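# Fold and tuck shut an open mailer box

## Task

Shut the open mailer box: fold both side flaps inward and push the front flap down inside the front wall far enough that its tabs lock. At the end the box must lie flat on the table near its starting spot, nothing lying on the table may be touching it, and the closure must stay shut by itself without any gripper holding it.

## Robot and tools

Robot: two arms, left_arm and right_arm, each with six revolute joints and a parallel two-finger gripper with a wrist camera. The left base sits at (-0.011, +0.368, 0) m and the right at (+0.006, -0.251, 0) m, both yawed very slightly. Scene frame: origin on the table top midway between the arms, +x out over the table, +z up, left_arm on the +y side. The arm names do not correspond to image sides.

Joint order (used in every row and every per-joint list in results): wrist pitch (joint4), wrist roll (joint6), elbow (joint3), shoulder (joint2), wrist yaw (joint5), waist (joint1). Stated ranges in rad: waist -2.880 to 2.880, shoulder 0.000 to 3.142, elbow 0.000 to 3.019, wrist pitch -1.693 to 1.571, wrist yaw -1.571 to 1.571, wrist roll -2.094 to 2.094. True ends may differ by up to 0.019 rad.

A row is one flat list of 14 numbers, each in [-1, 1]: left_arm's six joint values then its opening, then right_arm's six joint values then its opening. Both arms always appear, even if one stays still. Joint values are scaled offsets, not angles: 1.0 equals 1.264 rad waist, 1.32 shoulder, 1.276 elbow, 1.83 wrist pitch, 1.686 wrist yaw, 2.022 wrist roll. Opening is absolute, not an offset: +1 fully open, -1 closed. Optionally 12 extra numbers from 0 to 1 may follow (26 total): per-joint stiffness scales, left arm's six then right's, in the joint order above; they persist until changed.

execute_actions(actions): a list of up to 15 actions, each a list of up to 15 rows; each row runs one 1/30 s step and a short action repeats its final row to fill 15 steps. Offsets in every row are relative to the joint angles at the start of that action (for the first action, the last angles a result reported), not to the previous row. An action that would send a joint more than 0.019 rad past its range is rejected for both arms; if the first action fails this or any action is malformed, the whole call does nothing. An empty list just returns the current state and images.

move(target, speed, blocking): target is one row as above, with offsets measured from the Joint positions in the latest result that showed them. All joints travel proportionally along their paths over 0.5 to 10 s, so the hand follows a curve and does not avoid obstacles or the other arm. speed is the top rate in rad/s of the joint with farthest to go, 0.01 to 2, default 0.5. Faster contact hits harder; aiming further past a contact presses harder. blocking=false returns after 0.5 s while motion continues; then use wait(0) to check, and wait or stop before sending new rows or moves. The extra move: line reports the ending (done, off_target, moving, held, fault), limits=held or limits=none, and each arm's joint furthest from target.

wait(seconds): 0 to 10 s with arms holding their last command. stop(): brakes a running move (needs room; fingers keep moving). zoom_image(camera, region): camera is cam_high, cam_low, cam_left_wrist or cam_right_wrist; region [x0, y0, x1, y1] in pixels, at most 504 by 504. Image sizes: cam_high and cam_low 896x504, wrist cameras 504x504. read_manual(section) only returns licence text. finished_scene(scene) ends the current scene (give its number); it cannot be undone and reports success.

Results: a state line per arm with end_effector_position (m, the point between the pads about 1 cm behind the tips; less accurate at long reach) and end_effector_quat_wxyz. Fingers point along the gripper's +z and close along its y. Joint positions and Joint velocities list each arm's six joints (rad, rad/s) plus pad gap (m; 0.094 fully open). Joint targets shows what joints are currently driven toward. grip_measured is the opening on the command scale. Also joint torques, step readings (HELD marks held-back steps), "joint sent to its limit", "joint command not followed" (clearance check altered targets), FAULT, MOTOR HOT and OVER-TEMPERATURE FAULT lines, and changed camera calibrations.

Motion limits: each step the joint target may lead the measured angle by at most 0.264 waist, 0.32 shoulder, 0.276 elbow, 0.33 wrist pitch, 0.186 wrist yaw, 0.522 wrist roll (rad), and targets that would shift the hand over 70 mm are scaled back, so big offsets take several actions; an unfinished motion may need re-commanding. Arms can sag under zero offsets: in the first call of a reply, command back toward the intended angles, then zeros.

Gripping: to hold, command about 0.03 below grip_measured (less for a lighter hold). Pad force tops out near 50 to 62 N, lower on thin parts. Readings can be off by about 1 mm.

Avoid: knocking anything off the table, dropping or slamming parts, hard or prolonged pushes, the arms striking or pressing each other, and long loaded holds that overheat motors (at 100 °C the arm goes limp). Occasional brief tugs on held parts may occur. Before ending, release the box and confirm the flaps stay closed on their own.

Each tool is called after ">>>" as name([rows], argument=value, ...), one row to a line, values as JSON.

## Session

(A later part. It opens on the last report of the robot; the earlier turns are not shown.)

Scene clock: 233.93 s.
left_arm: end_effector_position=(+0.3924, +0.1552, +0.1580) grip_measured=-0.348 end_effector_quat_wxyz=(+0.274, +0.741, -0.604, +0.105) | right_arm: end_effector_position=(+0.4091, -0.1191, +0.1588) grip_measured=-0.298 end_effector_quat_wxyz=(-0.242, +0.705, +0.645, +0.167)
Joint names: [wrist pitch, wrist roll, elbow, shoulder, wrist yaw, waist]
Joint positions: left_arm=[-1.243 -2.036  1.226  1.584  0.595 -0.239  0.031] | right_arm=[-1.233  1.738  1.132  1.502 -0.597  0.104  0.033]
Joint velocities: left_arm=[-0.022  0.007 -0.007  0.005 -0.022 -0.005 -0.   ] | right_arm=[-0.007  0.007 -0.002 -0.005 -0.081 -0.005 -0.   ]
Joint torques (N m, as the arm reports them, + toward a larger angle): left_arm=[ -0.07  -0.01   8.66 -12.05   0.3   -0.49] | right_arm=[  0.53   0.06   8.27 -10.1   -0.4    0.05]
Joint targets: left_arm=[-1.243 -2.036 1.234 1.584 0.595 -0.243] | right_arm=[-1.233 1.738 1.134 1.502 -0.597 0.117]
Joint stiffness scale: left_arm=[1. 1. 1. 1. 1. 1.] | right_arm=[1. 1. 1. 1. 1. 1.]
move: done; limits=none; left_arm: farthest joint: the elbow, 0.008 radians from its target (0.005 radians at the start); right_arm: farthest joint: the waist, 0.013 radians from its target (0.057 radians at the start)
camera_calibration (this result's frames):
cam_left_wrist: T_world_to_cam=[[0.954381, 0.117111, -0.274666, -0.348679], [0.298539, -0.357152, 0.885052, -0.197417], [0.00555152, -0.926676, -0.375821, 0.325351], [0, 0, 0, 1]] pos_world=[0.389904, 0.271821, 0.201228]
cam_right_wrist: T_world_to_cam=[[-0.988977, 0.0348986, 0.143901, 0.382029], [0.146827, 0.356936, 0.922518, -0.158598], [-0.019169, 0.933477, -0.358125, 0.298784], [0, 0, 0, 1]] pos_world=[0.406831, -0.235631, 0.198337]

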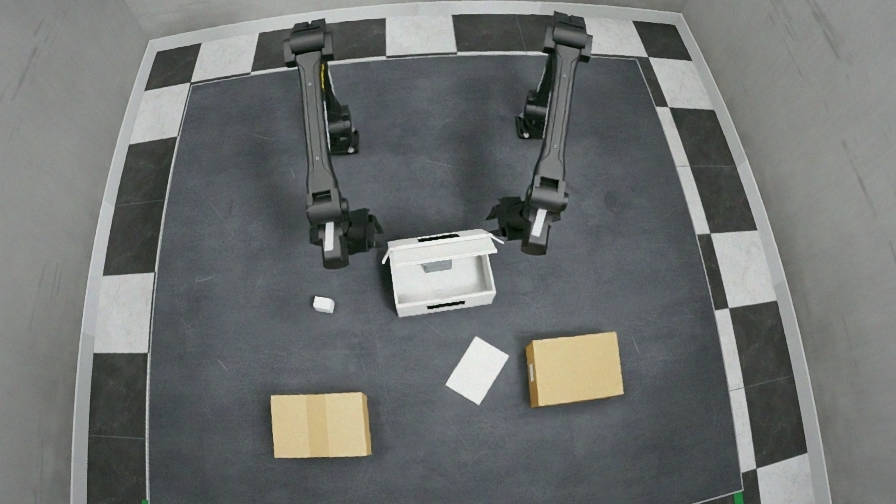

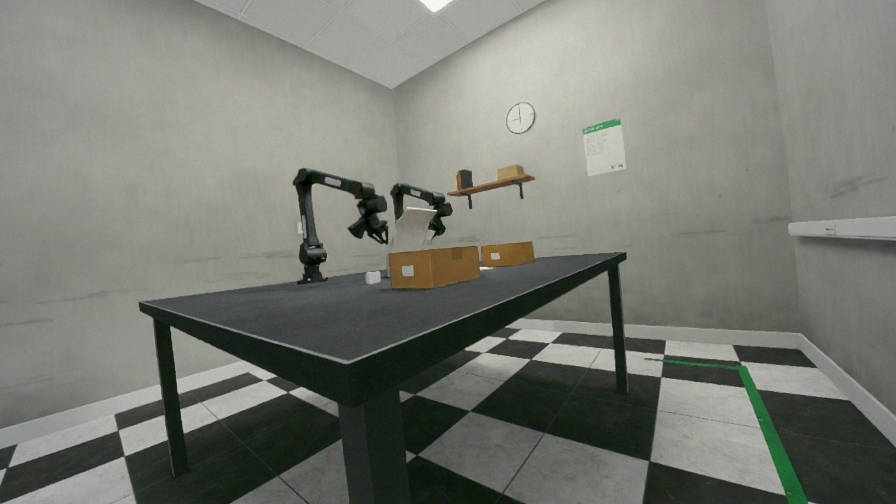

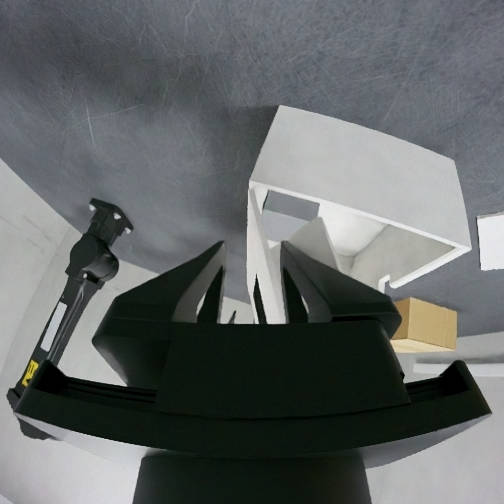

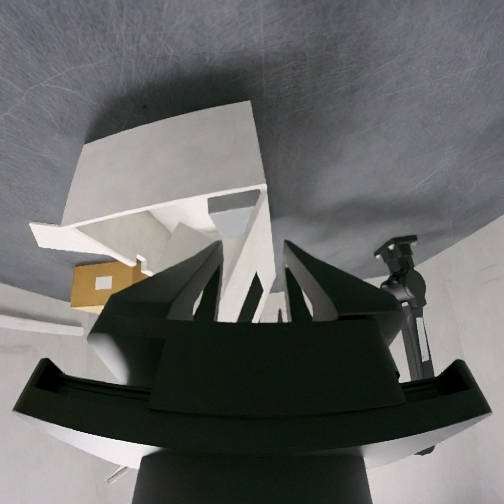

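>>> move(target=[0,0,0.086,0.049,0,-0.051,-0.1, 0.01,0,0.068,0.03,0,0.055,-0.1], speed=0.08)

Scene clock: 244.90 s.
left_arm: end_effector_position=(+0.4012, +0.1289, +0.1580) grip_measured=-0.102 end_effector_quat_wxyz=(+0.273, +0.725, -0.624, +0.103) | right_arm: end_effector_position=(+0.4189, -0.0945, +0.1641) grip_measured=-0.102 end_effector_quat_wxyz=(-0.240, +0.685, +0.667, +0.170)
Joint names: [wrist pitch, wrist roll, elbow, shoulder, wrist yaw, waist]
Joint positions: left_arm=[-1.243 -2.036  1.282  1.63   0.591 -0.29   0.042] | right_arm=[-1.227  1.738  1.178  1.529 -0.597  0.159  0.042]
Joint velocities: left_arm=[-0.002  0.022 -0.007 -0.005 -0.007 -0.005  0.001] | right_arm=[-0.007 -0.051 -0.017  0.005  0.022 -0.015 -0.001]
Joint torques (N m, as the arm reports them, + toward a larger angle): left_arm=[ -0.03   0.    12.48 -11.19   0.47  -1.23] | right_arm=[ 1.26  0.   11.57 -9.36 -0.41  0.78]
Joint targets: left_arm=[-1.243 -2.036 1.335 1.649 0.595 -0.304] | right_arm=[-1.215 1.738 1.219 1.542 -0.597 0.173]
Joint stiffness scale: left_arm=[1. 1. 1. 1. 1. 1.] | right_arm=[1. 1. 1. 1. 1. 1.]
move: off_target (left_arm, right_arm); limits=none; left_arm: farthest joint: the elbow, 0.053 radians from its target (0.110 radians at the start); right_arm: farthest joint: the elbow, 0.041 radians from its target (0.086 radians at the start)
camera_calibration (this result's frames):
cam_left_wrist: T_world_to_cam=[[0.962342, 0.0684638, -0.263077, -0.352776], [0.26931, -0.371851, 0.888369, -0.19633], [-0.0370044, -0.925764, -0.376286, 0.317911], [0, 0, 0, 1]] pos_world=[0.404129, 0.245458, 0.201232]
cam_right_wrist: T_world_to_cam=[[-0.99258, -0.0202922, 0.119885, 0.390415], [0.104528, 0.361275, 0.926582, -0.156282], [-0.0621138, 0.932238, -0.356474, 0.295478], [0, 0, 0, 1]] pos_world=[0.422207, -0.211073, 0.203333]

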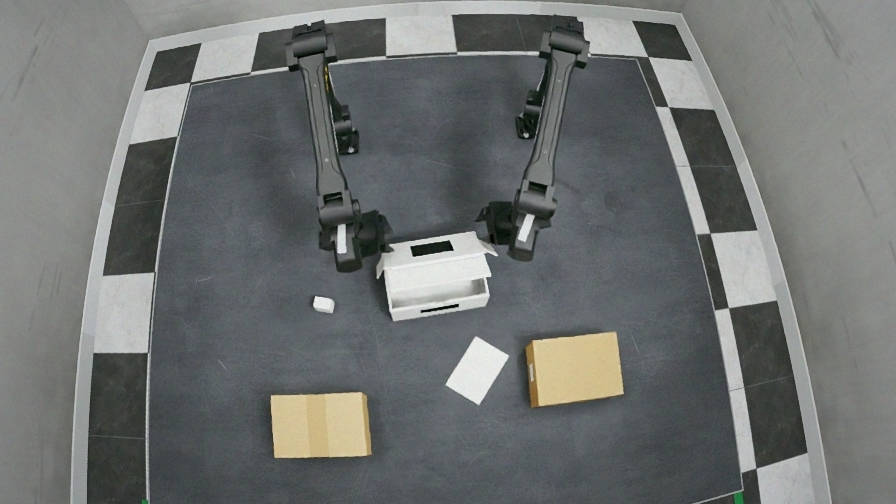

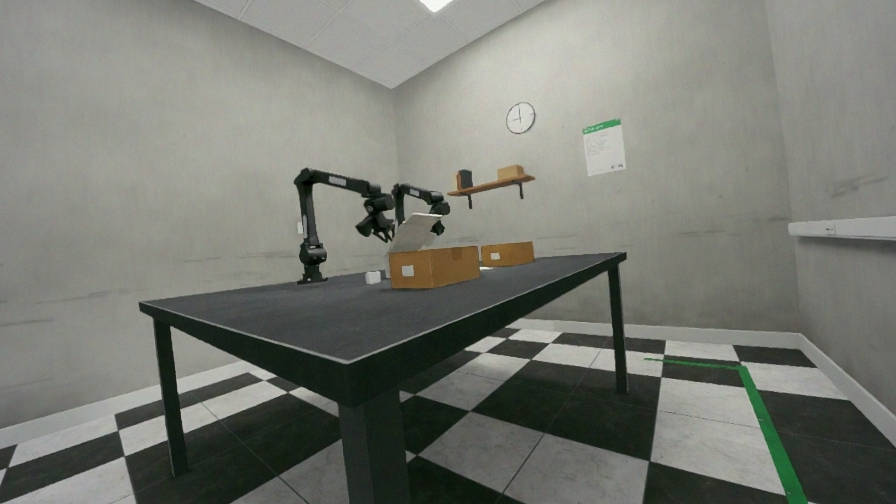

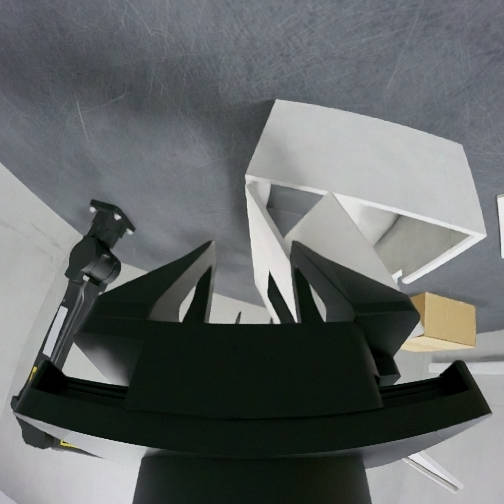

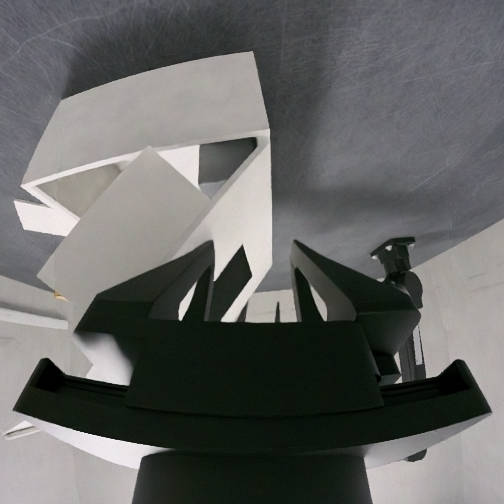

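>>> move(target=[0,0,0.02,0,0,0.10,-0.1, 0,0,0.02,0,0,-0.11,-0.1], speed=0.15)

>>> zoom_image(camera="cam_high", region=[350, 200, 530, 330])

Scene clock: 256.23 s.
left_arm: end_effector_position=(+0.4271, +0.1822, +0.1573) grip_measured=-0.102 end_effector_quat_wxyz=(+0.266, +0.762, -0.578, +0.118) | right_arm: end_effector_position=(+0.4356, -0.1487, +0.1641) grip_measured=-0.102 end_effector_quat_wxyz=(-0.228, +0.726, +0.622, +0.185)
Joint names: [wrist pitch, wrist roll, elbow, shoulder, wrist yaw, waist]
Joint positions: left_arm=[-1.243 -2.036  1.281  1.63   0.591 -0.165  0.042] | right_arm=[-1.227  1.738  1.178  1.529 -0.597  0.03   0.042]
Joint velocities: left_arm=[ 0.002 -0.051  0.002 -0.005 -0.037 -0.005 -0.001] | right_arm=[ 0.012  0.037 -0.012 -0.005 -0.022 -0.005 -0.001]
Joint torques (N m, as the arm reports them, + toward a larger angle): left_arm=[ -0.04   0.    10.32 -12.87   0.31  -0.03] | right_arm=[  0.64  -0.01  10.31 -10.6   -0.41  -0.99]
Joint targets: left_arm=[-1.243 -2.036 1.308 1.630 0.591 -0.164] | right_arm=[-1.227 1.738 1.203 1.529 -0.597 0.020]
Joint stiffness scale: left_arm=[1. 1. 1. 1. 1. 1.] | right_arm=[1. 1. 1. 1. 1. 1.]
move: off_target (left_arm, right_arm); limits=none; left_arm: farthest joint: the elbow, 0.027 radians from its target (0.025 radians at the start); right_arm: farthest joint: the elbow, 0.026 radians from its target (0.026 radians at the start)
camera_calibration (this result's frames):
cam_left_wrist: T_world_to_cam=[[0.945874, 0.187856, -0.264635, -0.396034], [0.315074, -0.336121, 0.887553, -0.208774], [0.0777825, -0.922894, -0.377117, 0.318557], [0, 0, 0, 1]] pos_world=[0.4156, 0.298218, 0.200627]
cam_right_wrist: T_world_to_cam=[[-0.986991, 0.107127, 0.119885, 0.422403], [0.149982, 0.344893, 0.926582, -0.160686], [0.0579149, 0.932509, -0.356474, 0.294789], [0, 0, 0, 1]] pos_world=[0.423935, -0.264725, 0.203333]

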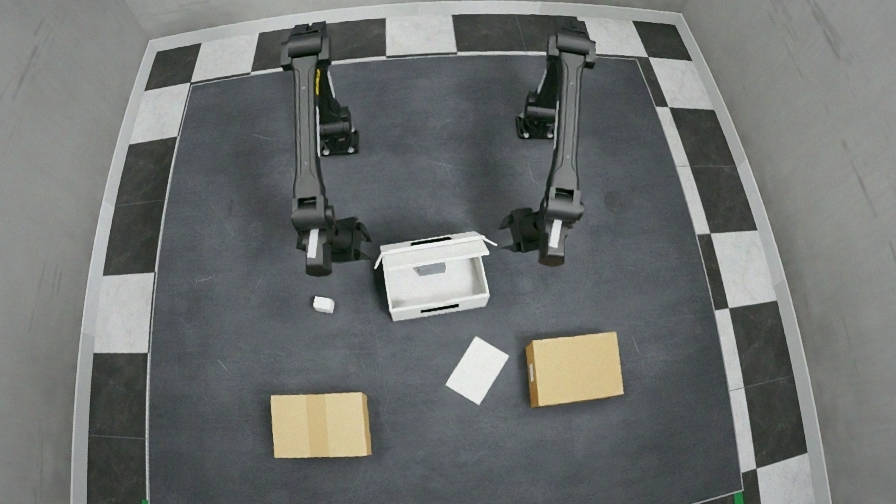

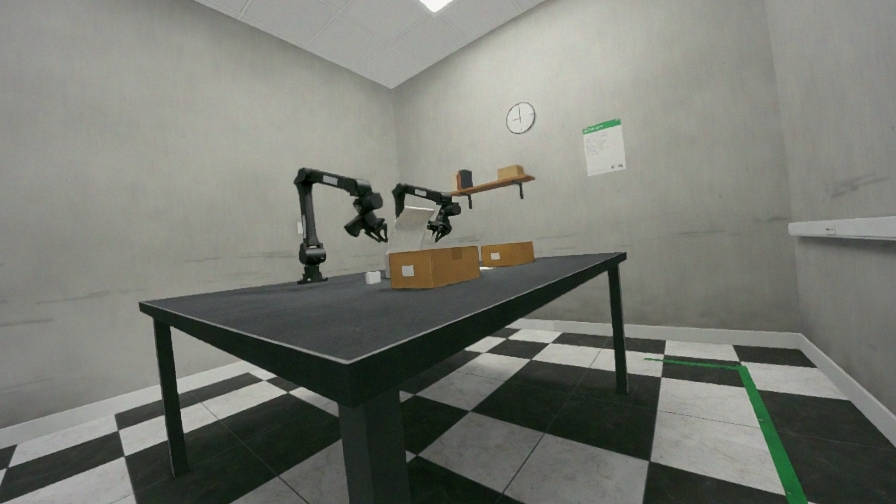

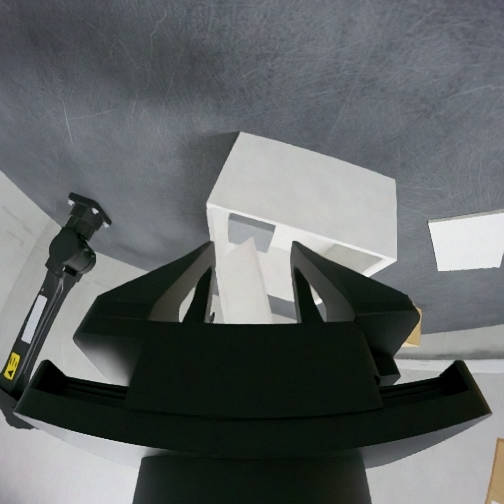

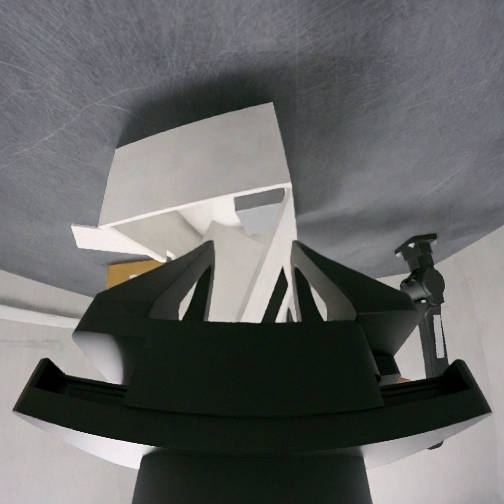

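Region (350, 200, 530, 330) of cam_high's 896x504 image, scaled by 2.800, with more detail than that image has.

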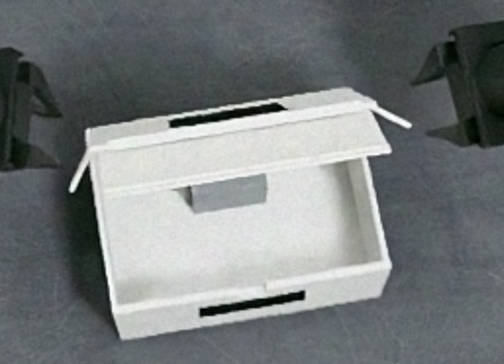

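>>> move(target=[0,0,0.02,0,0,0,-0.1, 0,0,0.02,0,0,0.095,-0.1], speed=0.08)

Scene clock: 286.97 s.
left_arm: end_effector_position=(+0.4263, +0.1824, +0.1565) grip_measured=-0.102 end_effector_quat_wxyz=(+0.267, +0.763, -0.578, +0.117) | right_arm: end_effector_position=(+0.4237, -0.1079, +0.1637) grip_measured=-0.102 end_effector_quat_wxyz=(-0.235, +0.695, +0.657, +0.173)
Joint names: [wrist pitch, wrist roll, elbow, shoulder, wrist yaw, waist]
Joint positions: left_arm=[-1.243 -2.036  1.278  1.63   0.591 -0.165  0.042] | right_arm=[-1.227  1.738  1.178  1.529 -0.592  0.128  0.042]
Joint velocities: left_arm=[-0.002 -0.022 -0.007  0.005 -0.022 -0.005 -0.   ] | right_arm=[ 0.002 -0.007 -0.012 -0.005 -0.022 -0.015  0.001]
Joint torques (N m, as the arm reports them, + toward a larger angle): left_arm=[ -0.06   0.    10.31 -12.76   0.3   -0.21] | right_arm=[  0.66   0.01  10.29 -10.1   -0.56   0.85]
Joint targets: left_arm=[-1.243 -2.036 1.306 1.630 0.591 -0.165] | right_arm=[-1.227 1.738 1.203 1.529 -0.597 0.150]
Joint stiffness scale: left_arm=[1. 1. 1. 1. 1. 1.] | right_arm=[1. 1. 1. 1. 1. 1.]
move: off_target (left_arm, right_arm); limits=none; left_arm: farthest joint: the elbow, 0.028 radians from its target (0.026 radians at the start); right_arm: farthest joint: the elbow, 0.026 radians from its target (0.026 radians at the start)
camera_calibration (this result's frames):
cam_left_wrist: T_world_to_cam=[[0.945278, 0.187975, -0.266673, -0.394988], [0.317065, -0.33652, 0.886693, -0.208398], [0.0769355, -0.922724, -0.377705, 0.318879], [0, 0, 0, 1]] pos_world=[0.414917, 0.298355, 0.199895]
cam_right_wrist: T_world_to_cam=[[-0.992796, 0.0108916, 0.119325, 0.398427], [0.115149, 0.362089, 0.925004, -0.155654], [-0.0331314, 0.93208, -0.360734, 0.296574], [0, 0, 0, 1]] pos_world=[0.423306, -0.22441, 0.203422]

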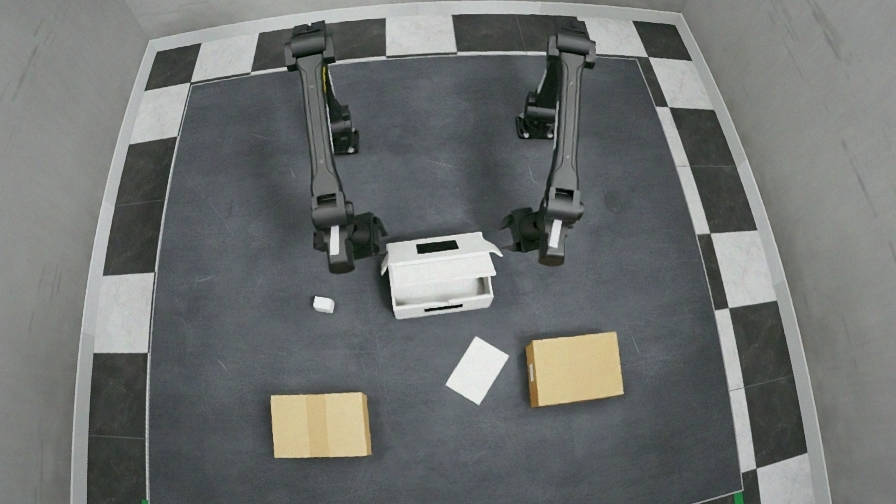

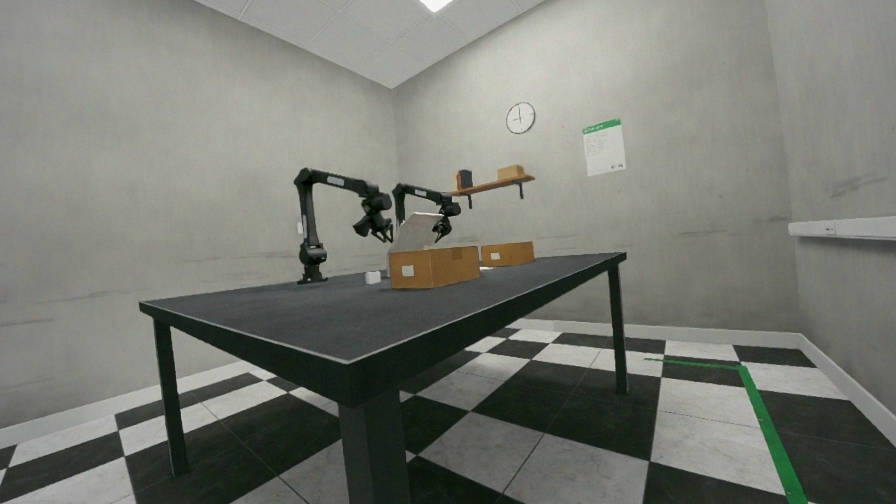

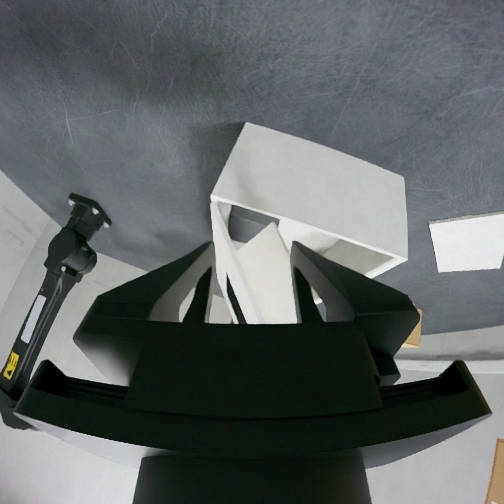

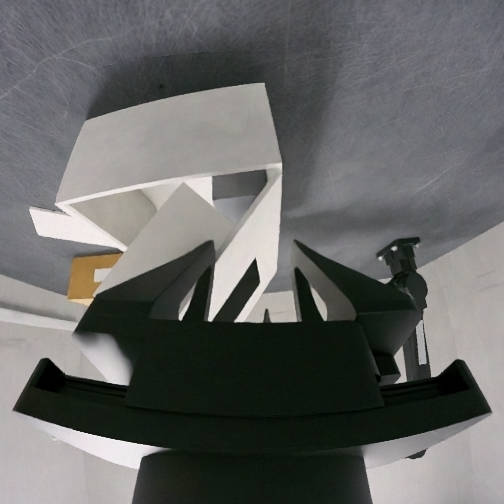

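>>> move(target=[0,0,0.02,0,0,0,0.2, 0,0,0.02,0,0,-0.075,-0.1], speed=0.15)

>>> move(target=[0,0,0.065,0.02,0,-0.056,0.2, 0,0,0.02,0,0,0,-0.1], speed=0.08)

Scene clock: 328.50 s.
left_arm: end_effector_position=(+0.4261, +0.1824, +0.1562) grip_measured=+0.198 end_effector_quat_wxyz=(+0.267, +0.763, -0.577, +0.117) | right_arm: end_effector_position=(+0.4342, -0.1435, +0.1636) grip_measured=-0.102 end_effector_quat_wxyz=(-0.228, +0.722, +0.627, +0.182)
Joint names: [wrist pitch, wrist roll, elbow, shoulder, wrist yaw, waist]
Joint positions: left_arm=[-1.243 -2.036  1.277  1.63   0.591 -0.165  0.056] | right_arm=[-1.227  1.738  1.178  1.529 -0.592  0.044  0.042]
Joint velocities: left_arm=[-0.007  0.022 -0.007  0.015 -0.022 -0.015  0.   ] | right_arm=[-0.002 -0.007 -0.012 -0.015 -0.066 -0.015 -0.002]
Joint torques (N m, as the arm reports them, + toward a larger angle): left_arm=[ -0.06   0.    10.27 -12.73   0.29  -0.02] | right_arm=[  0.66   0.03  10.36 -11.19  -0.44  -1.13]
Joint targets: left_arm=[-1.243 -2.036 1.304 1.630 0.591 -0.165] | right_arm=[-1.227 1.738 1.203 1.529 -0.592 0.034]
Joint stiffness scale: left_arm=[1. 1. 1. 1. 1. 1.] | right_arm=[1. 1. 1. 1. 1. 1.]
move: off_target (left_arm, right_arm); limits=none; left_arm: farthest joint: the elbow, 0.026 radians from its target (0.025 radians at the start); right_arm: farthest joint: the elbow, 0.026 radians from its target (0.026 radians at the start)
camera_calibration (this result's frames):
cam_left_wrist: T_world_to_cam=[[0.945078, 0.188015, -0.267352, -0.39464], [0.317728, -0.336653, 0.886405, -0.208273], [0.0766529, -0.922667, -0.377901, 0.318986], [0, 0, 0, 1]] pos_world=[0.414689, 0.298401, 0.199651]
cam_right_wrist: T_world_to_cam=[[-0.988391, 0.0941606, 0.119231, 0.419355], [0.145074, 0.351868, 0.924739, -0.158329], [0.0451203, 0.931302, -0.361443, 0.296104], [0, 0, 0, 1]] pos_world=[0.424096, -0.259538, 0.203438]

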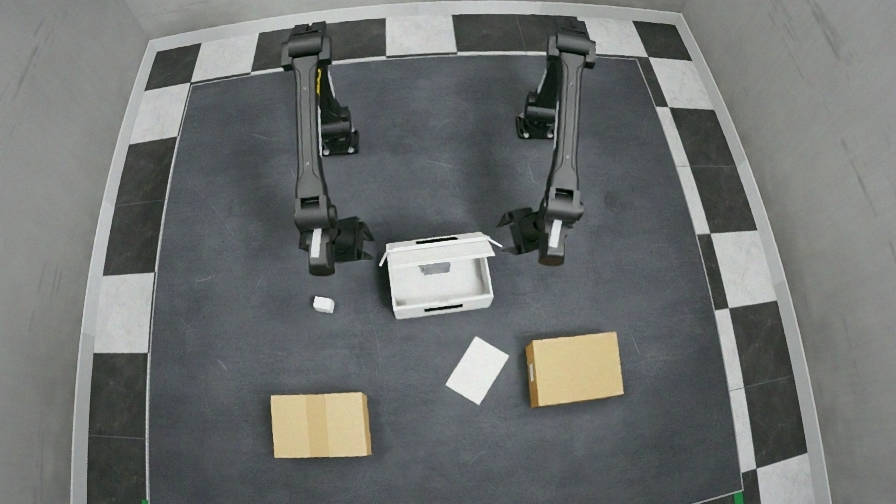

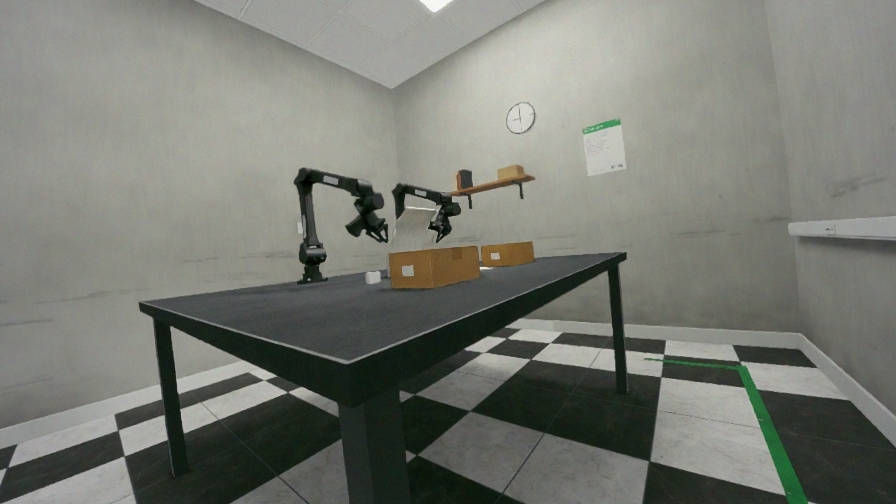

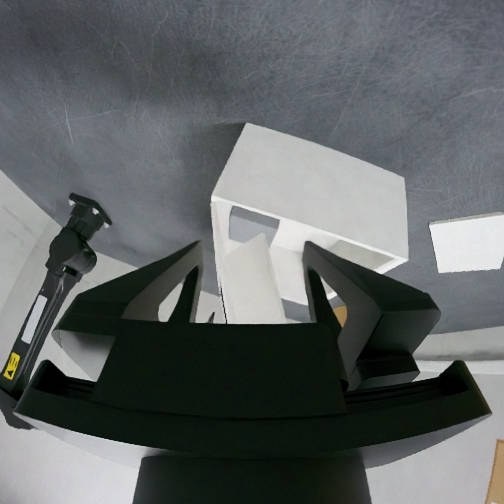

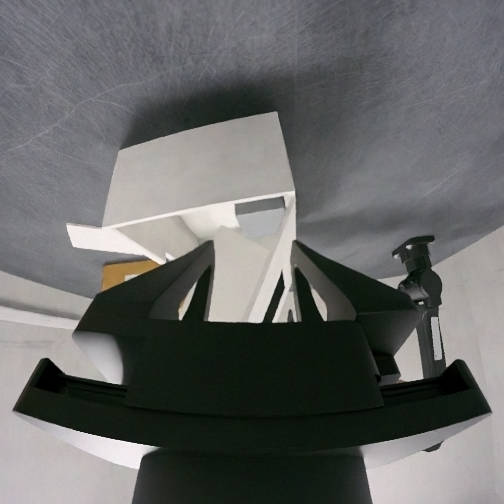

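Scene clock: 329.87 s.
left_arm: end_effector_position=(+0.4254, +0.1506, +0.1674) grip_measured=+0.198 end_effector_quat_wxyz=(+0.264, +0.740, -0.606, +0.122) | right_arm: end_effector_position=(+0.4342, -0.1435, +0.1636) grip_measured=-0.102 end_effector_quat_wxyz=(-0.228, +0.722, +0.627, +0.182)
Joint names: [wrist pitch, wrist roll, elbow, shoulder, wrist yaw, waist]
Joint positions: left_arm=[-1.243 -2.036  1.315  1.635  0.591 -0.231  0.056] | right_arm=[-1.227  1.738  1.178  1.529 -0.592  0.044  0.042]
Joint velocities: left_arm=[-0.002 -0.037 -0.007 -0.005 -0.051 -0.005 -0.001] | right_arm=[ 0.012  0.022 -0.007  0.015  0.095 -0.005  0.   ]
Joint torques (N m, as the arm reports them, + toward a larger angle): left_arm=[  0.     0.    11.98 -11.04   0.29  -0.74] | right_arm=[  0.54   0.04  10.42 -10.95  -0.39  -0.54]
Joint targets: left_arm=[-1.243 -2.036 1.360 1.656 0.591 -0.236] | right_arm=[-1.227 1.738 1.203 1.529 -0.592 0.044]
Joint stiffness scale: left_arm=[1. 1. 1. 1. 1. 1.] | right_arm=[1. 1. 1. 1. 1. 1.]
move: off_target (left_arm, right_arm); limits=none; left_arm: farthest joint: the elbow, 0.045 radians from its target (0.082 radians at the start); right_arm: farthest joint: the elbow, 0.026 radians from its target (0.026 radians at the start)
camera_calibration (this result's frames):
cam_left_wrist: T_world_to_cam=[[0.963337, 0.123143, -0.238366, -0.387877], [0.2669, -0.349332, 0.898183, -0.20711], [0.0273364, -0.928872, -0.369391, 0.314408], [0, 0, 0, 1]] pos_world=[0.420339, 0.26746, 0.209705]
cam_right_wrist: T_world_to_cam=[[-0.988391, 0.0941606, 0.119231, 0.419355], [0.145074, 0.351868, 0.924739, -0.158329], [0.0451203, 0.931302, -0.361443, 0.296104], [0, 0, 0, 1]] pos_world=[0.424096, -0.259538, 0.203438]

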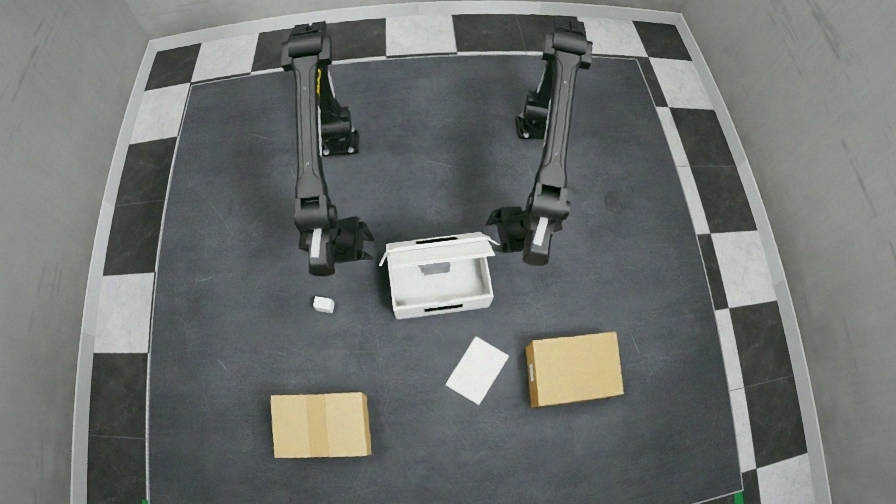

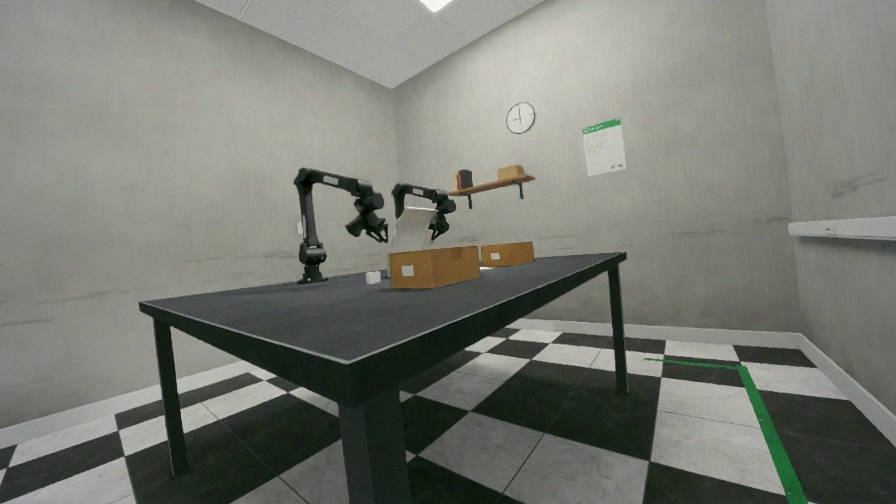

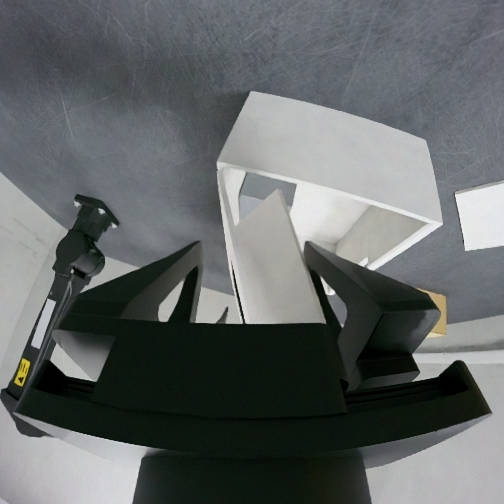

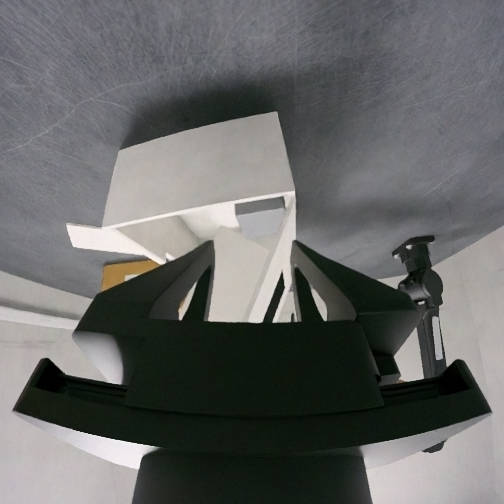

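>>> move(target=[0,0,0.02,0,0,-0.03,0.2, 0,0,0.02,0,0,0,-0.1], speed=0.06)

>>> execute_actions([
  [[0,0,0.02,0,0,0,0,0,0,0.02,0,0,0,-0.1]],
  [[0,0,0.02,0,0,0,-0.3,0,0,0.02,0,0,0,-0.1]],
  [[0,0,0.02,0,0,0,-0.6,0,0,0.02,0,0,0,-0.1]],
])

Scene clock: 341.20 s.
left_arm: end_effector_position=(+0.4195, +0.1392, +0.1674) grip_measured=+0.198 end_effector_quat_wxyz=(+0.266, +0.732, -0.616, +0.119) | right_arm: end_effector_position=(+0.4342, -0.1435, +0.1636) grip_measured=-0.102 end_effector_quat_wxyz=(-0.228, +0.722, +0.627, +0.182)
Joint names: [wrist pitch, wrist roll, elbow, shoulder, wrist yaw, waist]
Joint positions: left_arm=[-1.243 -2.036  1.315  1.635  0.591 -0.258  0.056] | right_arm=[-1.227  1.738  1.178  1.529 -0.592  0.044  0.042]
Joint velocities: left_arm=[-0.002 -0.037 -0.007 -0.034 -0.007 -0.015  0.001] | right_arm=[ 0.022  0.051 -0.007  0.005  0.007 -0.015 -0.001]
Joint torques (N m, as the arm reports them, + toward a larger angle): left_arm=[  0.03   0.    10.28 -13.13   0.3   -1.2 ] | right_arm=[  0.66  -0.03  10.43 -10.87  -0.35  -0.42]
Joint targets: left_arm=[-1.243 -2.036 1.340 1.634 0.591 -0.269] | right_arm=[-1.227 1.738 1.203 1.529 -0.592 0.044]
Joint stiffness scale: left_arm=[1. 1. 1. 1. 1. 1.] | right_arm=[1. 1. 1. 1. 1. 1.]
move: off_target (left_arm, right_arm); limits=none; left_arm: farthest joint: the elbow, 0.026 radians from its target (0.026 radians at the start); right_arm: farthest joint: the elbow, 0.026 radians from its target (0.026 radians at the start)
camera_calibration (this result's frames):
cam_left_wrist: T_world_to_cam=[[0.966244, 0.0977469, -0.238366, -0.378497], [0.257613, -0.356235, 0.898183, -0.204671], [0.00288019, -0.92927, -0.369391, 0.314284], [0, 0, 0, 1]] pos_world=[0.417541, 0.256141, 0.209705]
cam_right_wrist: T_world_to_cam=[[-0.988391, 0.0941606, 0.119231, 0.419355], [0.145074, 0.351868, 0.924739, -0.158329], [0.0451203, 0.931302, -0.361443, 0.296104], [0, 0, 0, 1]] pos_world=[0.424096, -0.259538, 0.203438]

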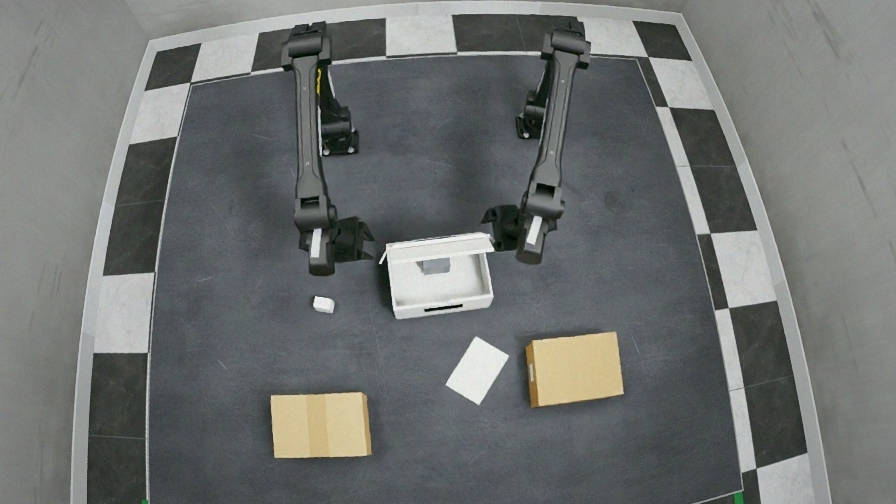

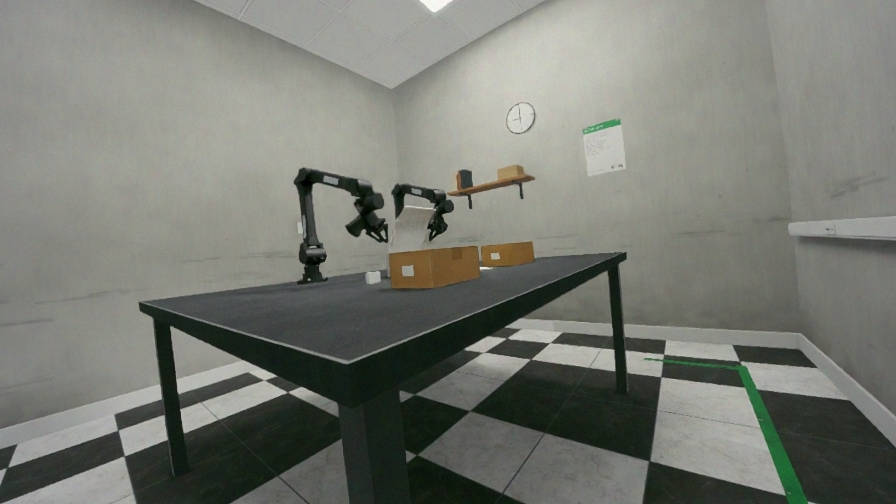

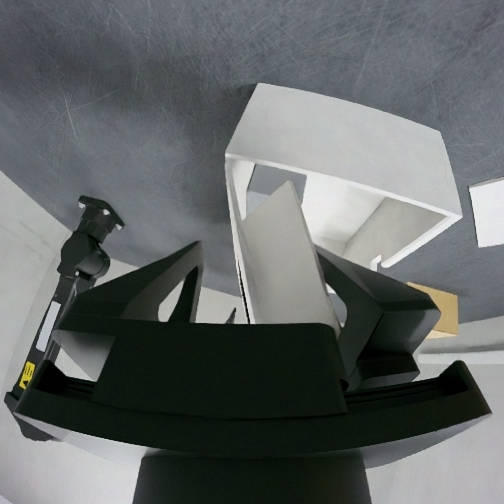

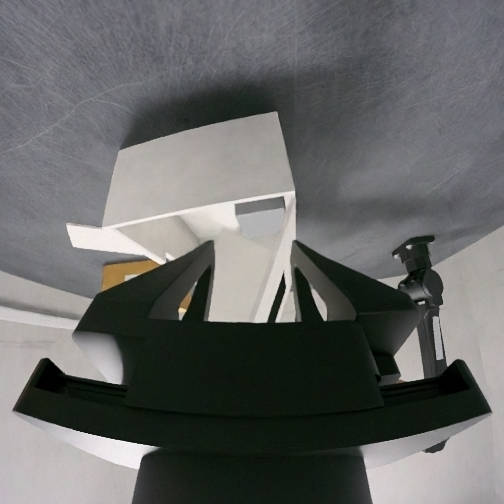

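Scene clock: 342.70 s.
left_arm: end_effector_position=(+0.4192, +0.1395, +0.1674) grip_measured=-0.597 end_effector_quat_wxyz=(+0.266, +0.733, -0.615, +0.118) | right_arm: end_effector_position=(+0.4342, -0.1435, +0.1636) grip_measured=-0.102 end_effector_quat_wxyz=(-0.228, +0.722, +0.627, +0.182)
Joint names: [wrist pitch, wrist roll, elbow, shoulder, wrist yaw, waist]
Joint positions: left_arm=[-1.245 -2.036  1.315  1.635  0.591 -0.257  0.019] | right_arm=[-1.227  1.738  1.178  1.529 -0.592  0.044  0.042]
Joint velocities: left_arm=[-0.007  0.051 -0.002 -0.015  0.037  0.005 -0.001] | right_arm=[ 0.017  0.007  0.002 -0.015  0.022 -0.005 -0.001]
Joint torques (N m, as the arm reports them, + toward a larger angle): left_arm=[  0.12   0.    10.27 -13.08   0.29  -0.11] | right_arm=[  0.56   0.04  10.4  -10.98  -0.39  -0.02]
Joint targets: left_arm=[-1.243 -2.036 1.340 1.635 0.591 -0.257] | right_arm=[-1.227 1.738 1.203 1.529 -0.592 0.044]
Joint stiffness scale: left_arm=[1. 1. 1. 1. 1. 1.] | right_arm=[1. 1. 1. 1. 1. 1.]
Step readings (joint positions; steps 1 to 15: 1st action; 16 to 30: 2nd action; 31 to 45: 3rd action):
0: left_arm=[-1.243 -2.036 1.315 1.635 0.591 -0.258] | right_arm=[-1.227 1.738 1.178 1.529 -0.592 0.044]
1: left_arm=[-1.243 -2.036 1.315 1.635 0.591 -0.258] | right_arm=[-1.227 1.738 1.178 1.529 -0.592 0.044]
2: left_arm=[-1.243 -2.036 1.315 1.635 0.591 -0.257] | right_arm=[-1.227 1.738 1.178 1.529 -0.592 0.044]
4: left_arm=[-1.243 -2.036 1.315 1.635 0.591 -0.257] | right_arm=[-1.227 1.738 1.178 1.529 -0.592 0.044]
8: left_arm=[-1.243 -2.036 1.315 1.635 0.591 -0.257] | right_arm=[-1.227 1.738 1.178 1.529 -0.592 0.044]
15: left_arm=[-1.243 -2.036 1.315 1.635 0.591 -0.257] | right_arm=[-1.227 1.738 1.178 1.529 -0.592 0.044]
16: left_arm=[-1.243 -2.036 1.315 1.635 0.591 -0.257] | right_arm=[-1.227 1.738 1.178 1.529 -0.592 0.044]
17: left_arm=[-1.243 -2.036 1.315 1.635 0.591 -0.257] | right_arm=[-1.227 1.738 1.178 1.529 -0.592 0.044]
19: left_arm=[-1.243 -2.036 1.315 1.635 0.591 -0.257] | right_arm=[-1.227 1.738 1.178 1.529 -0.592 0.044]
23: left_arm=[-1.243 -2.036 1.315 1.635 0.591 -0.257] | right_arm=[-1.227 1.738 1.178 1.529 -0.592 0.044]
30: left_arm=[-1.243 -2.036 1.315 1.635 0.591 -0.257] | right_arm=[-1.227 1.738 1.178 1.529 -0.592 0.044]
31: left_arm=[-1.244 -2.036 1.315 1.635 0.591 -0.257] | right_arm=[-1.227 1.738 1.178 1.529 -0.592 0.044]
32: left_arm=[-1.245 -2.036 1.315 1.635 0.591 -0.257] | right_arm=[-1.227 1.738 1.178 1.529 -0.592 0.044]
34: left_arm=[-1.245 -2.036 1.315 1.635 0.591 -0.257] | right_arm=[-1.227 1.738 1.178 1.529 -0.592 0.044]
38: left_arm=[-1.245 -2.036 1.315 1.635 0.591 -0.257] | right_arm=[-1.227 1.738 1.178 1.529 -0.592 0.044]
45: Joint positions above
camera_calibration (this result's frames):
cam_left_wrist: T_world_to_cam=[[0.965769, 0.0982458, -0.240078, -0.377811], [0.25939, -0.356626, 0.897516, -0.205068], [0.002559, -0.929067, -0.369902, 0.314739], [0, 0, 0, 1]] pos_world=[0.417265, 0.256399, 0.20977]
cam_right_wrist: T_world_to_cam=[[-0.988391, 0.0941606, 0.119231, 0.419355], [0.145074, 0.351868, 0.924739, -0.158329], [0.0451203, 0.931302, -0.361443, 0.296104], [0, 0, 0, 1]] pos_world=[0.424096, -0.259538, 0.203438]

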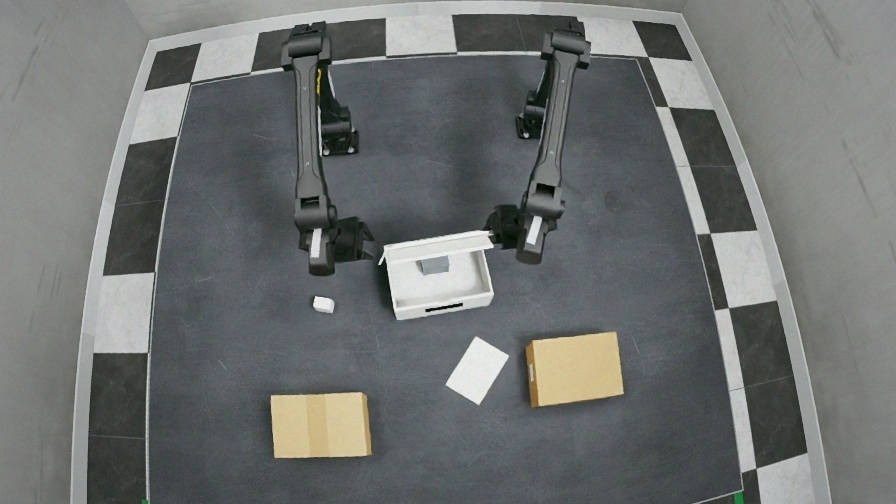

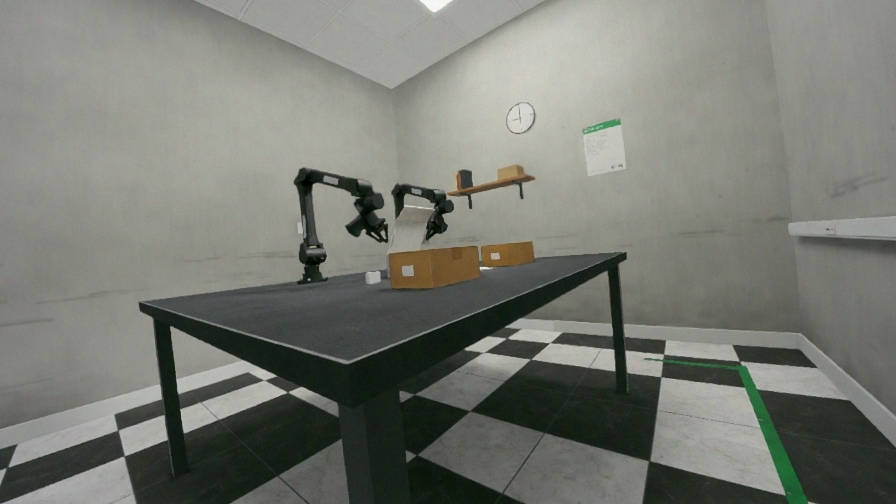

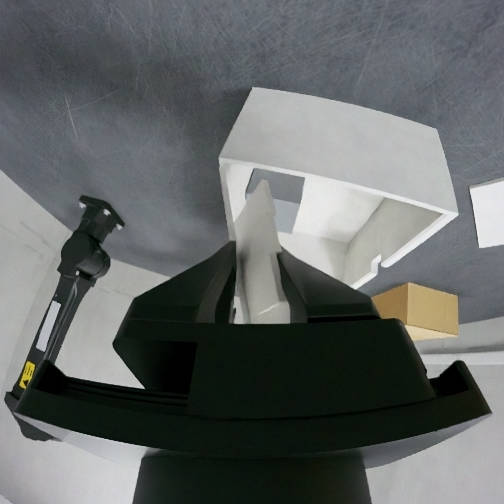

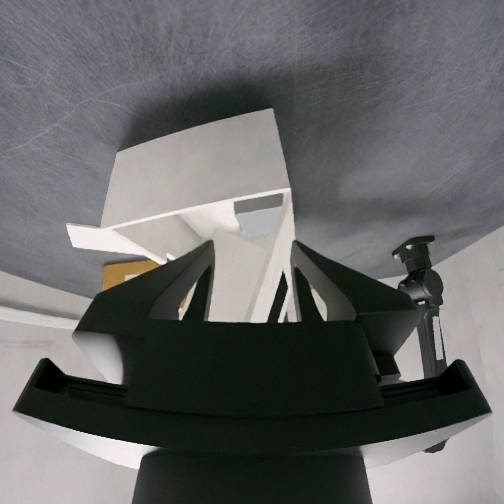

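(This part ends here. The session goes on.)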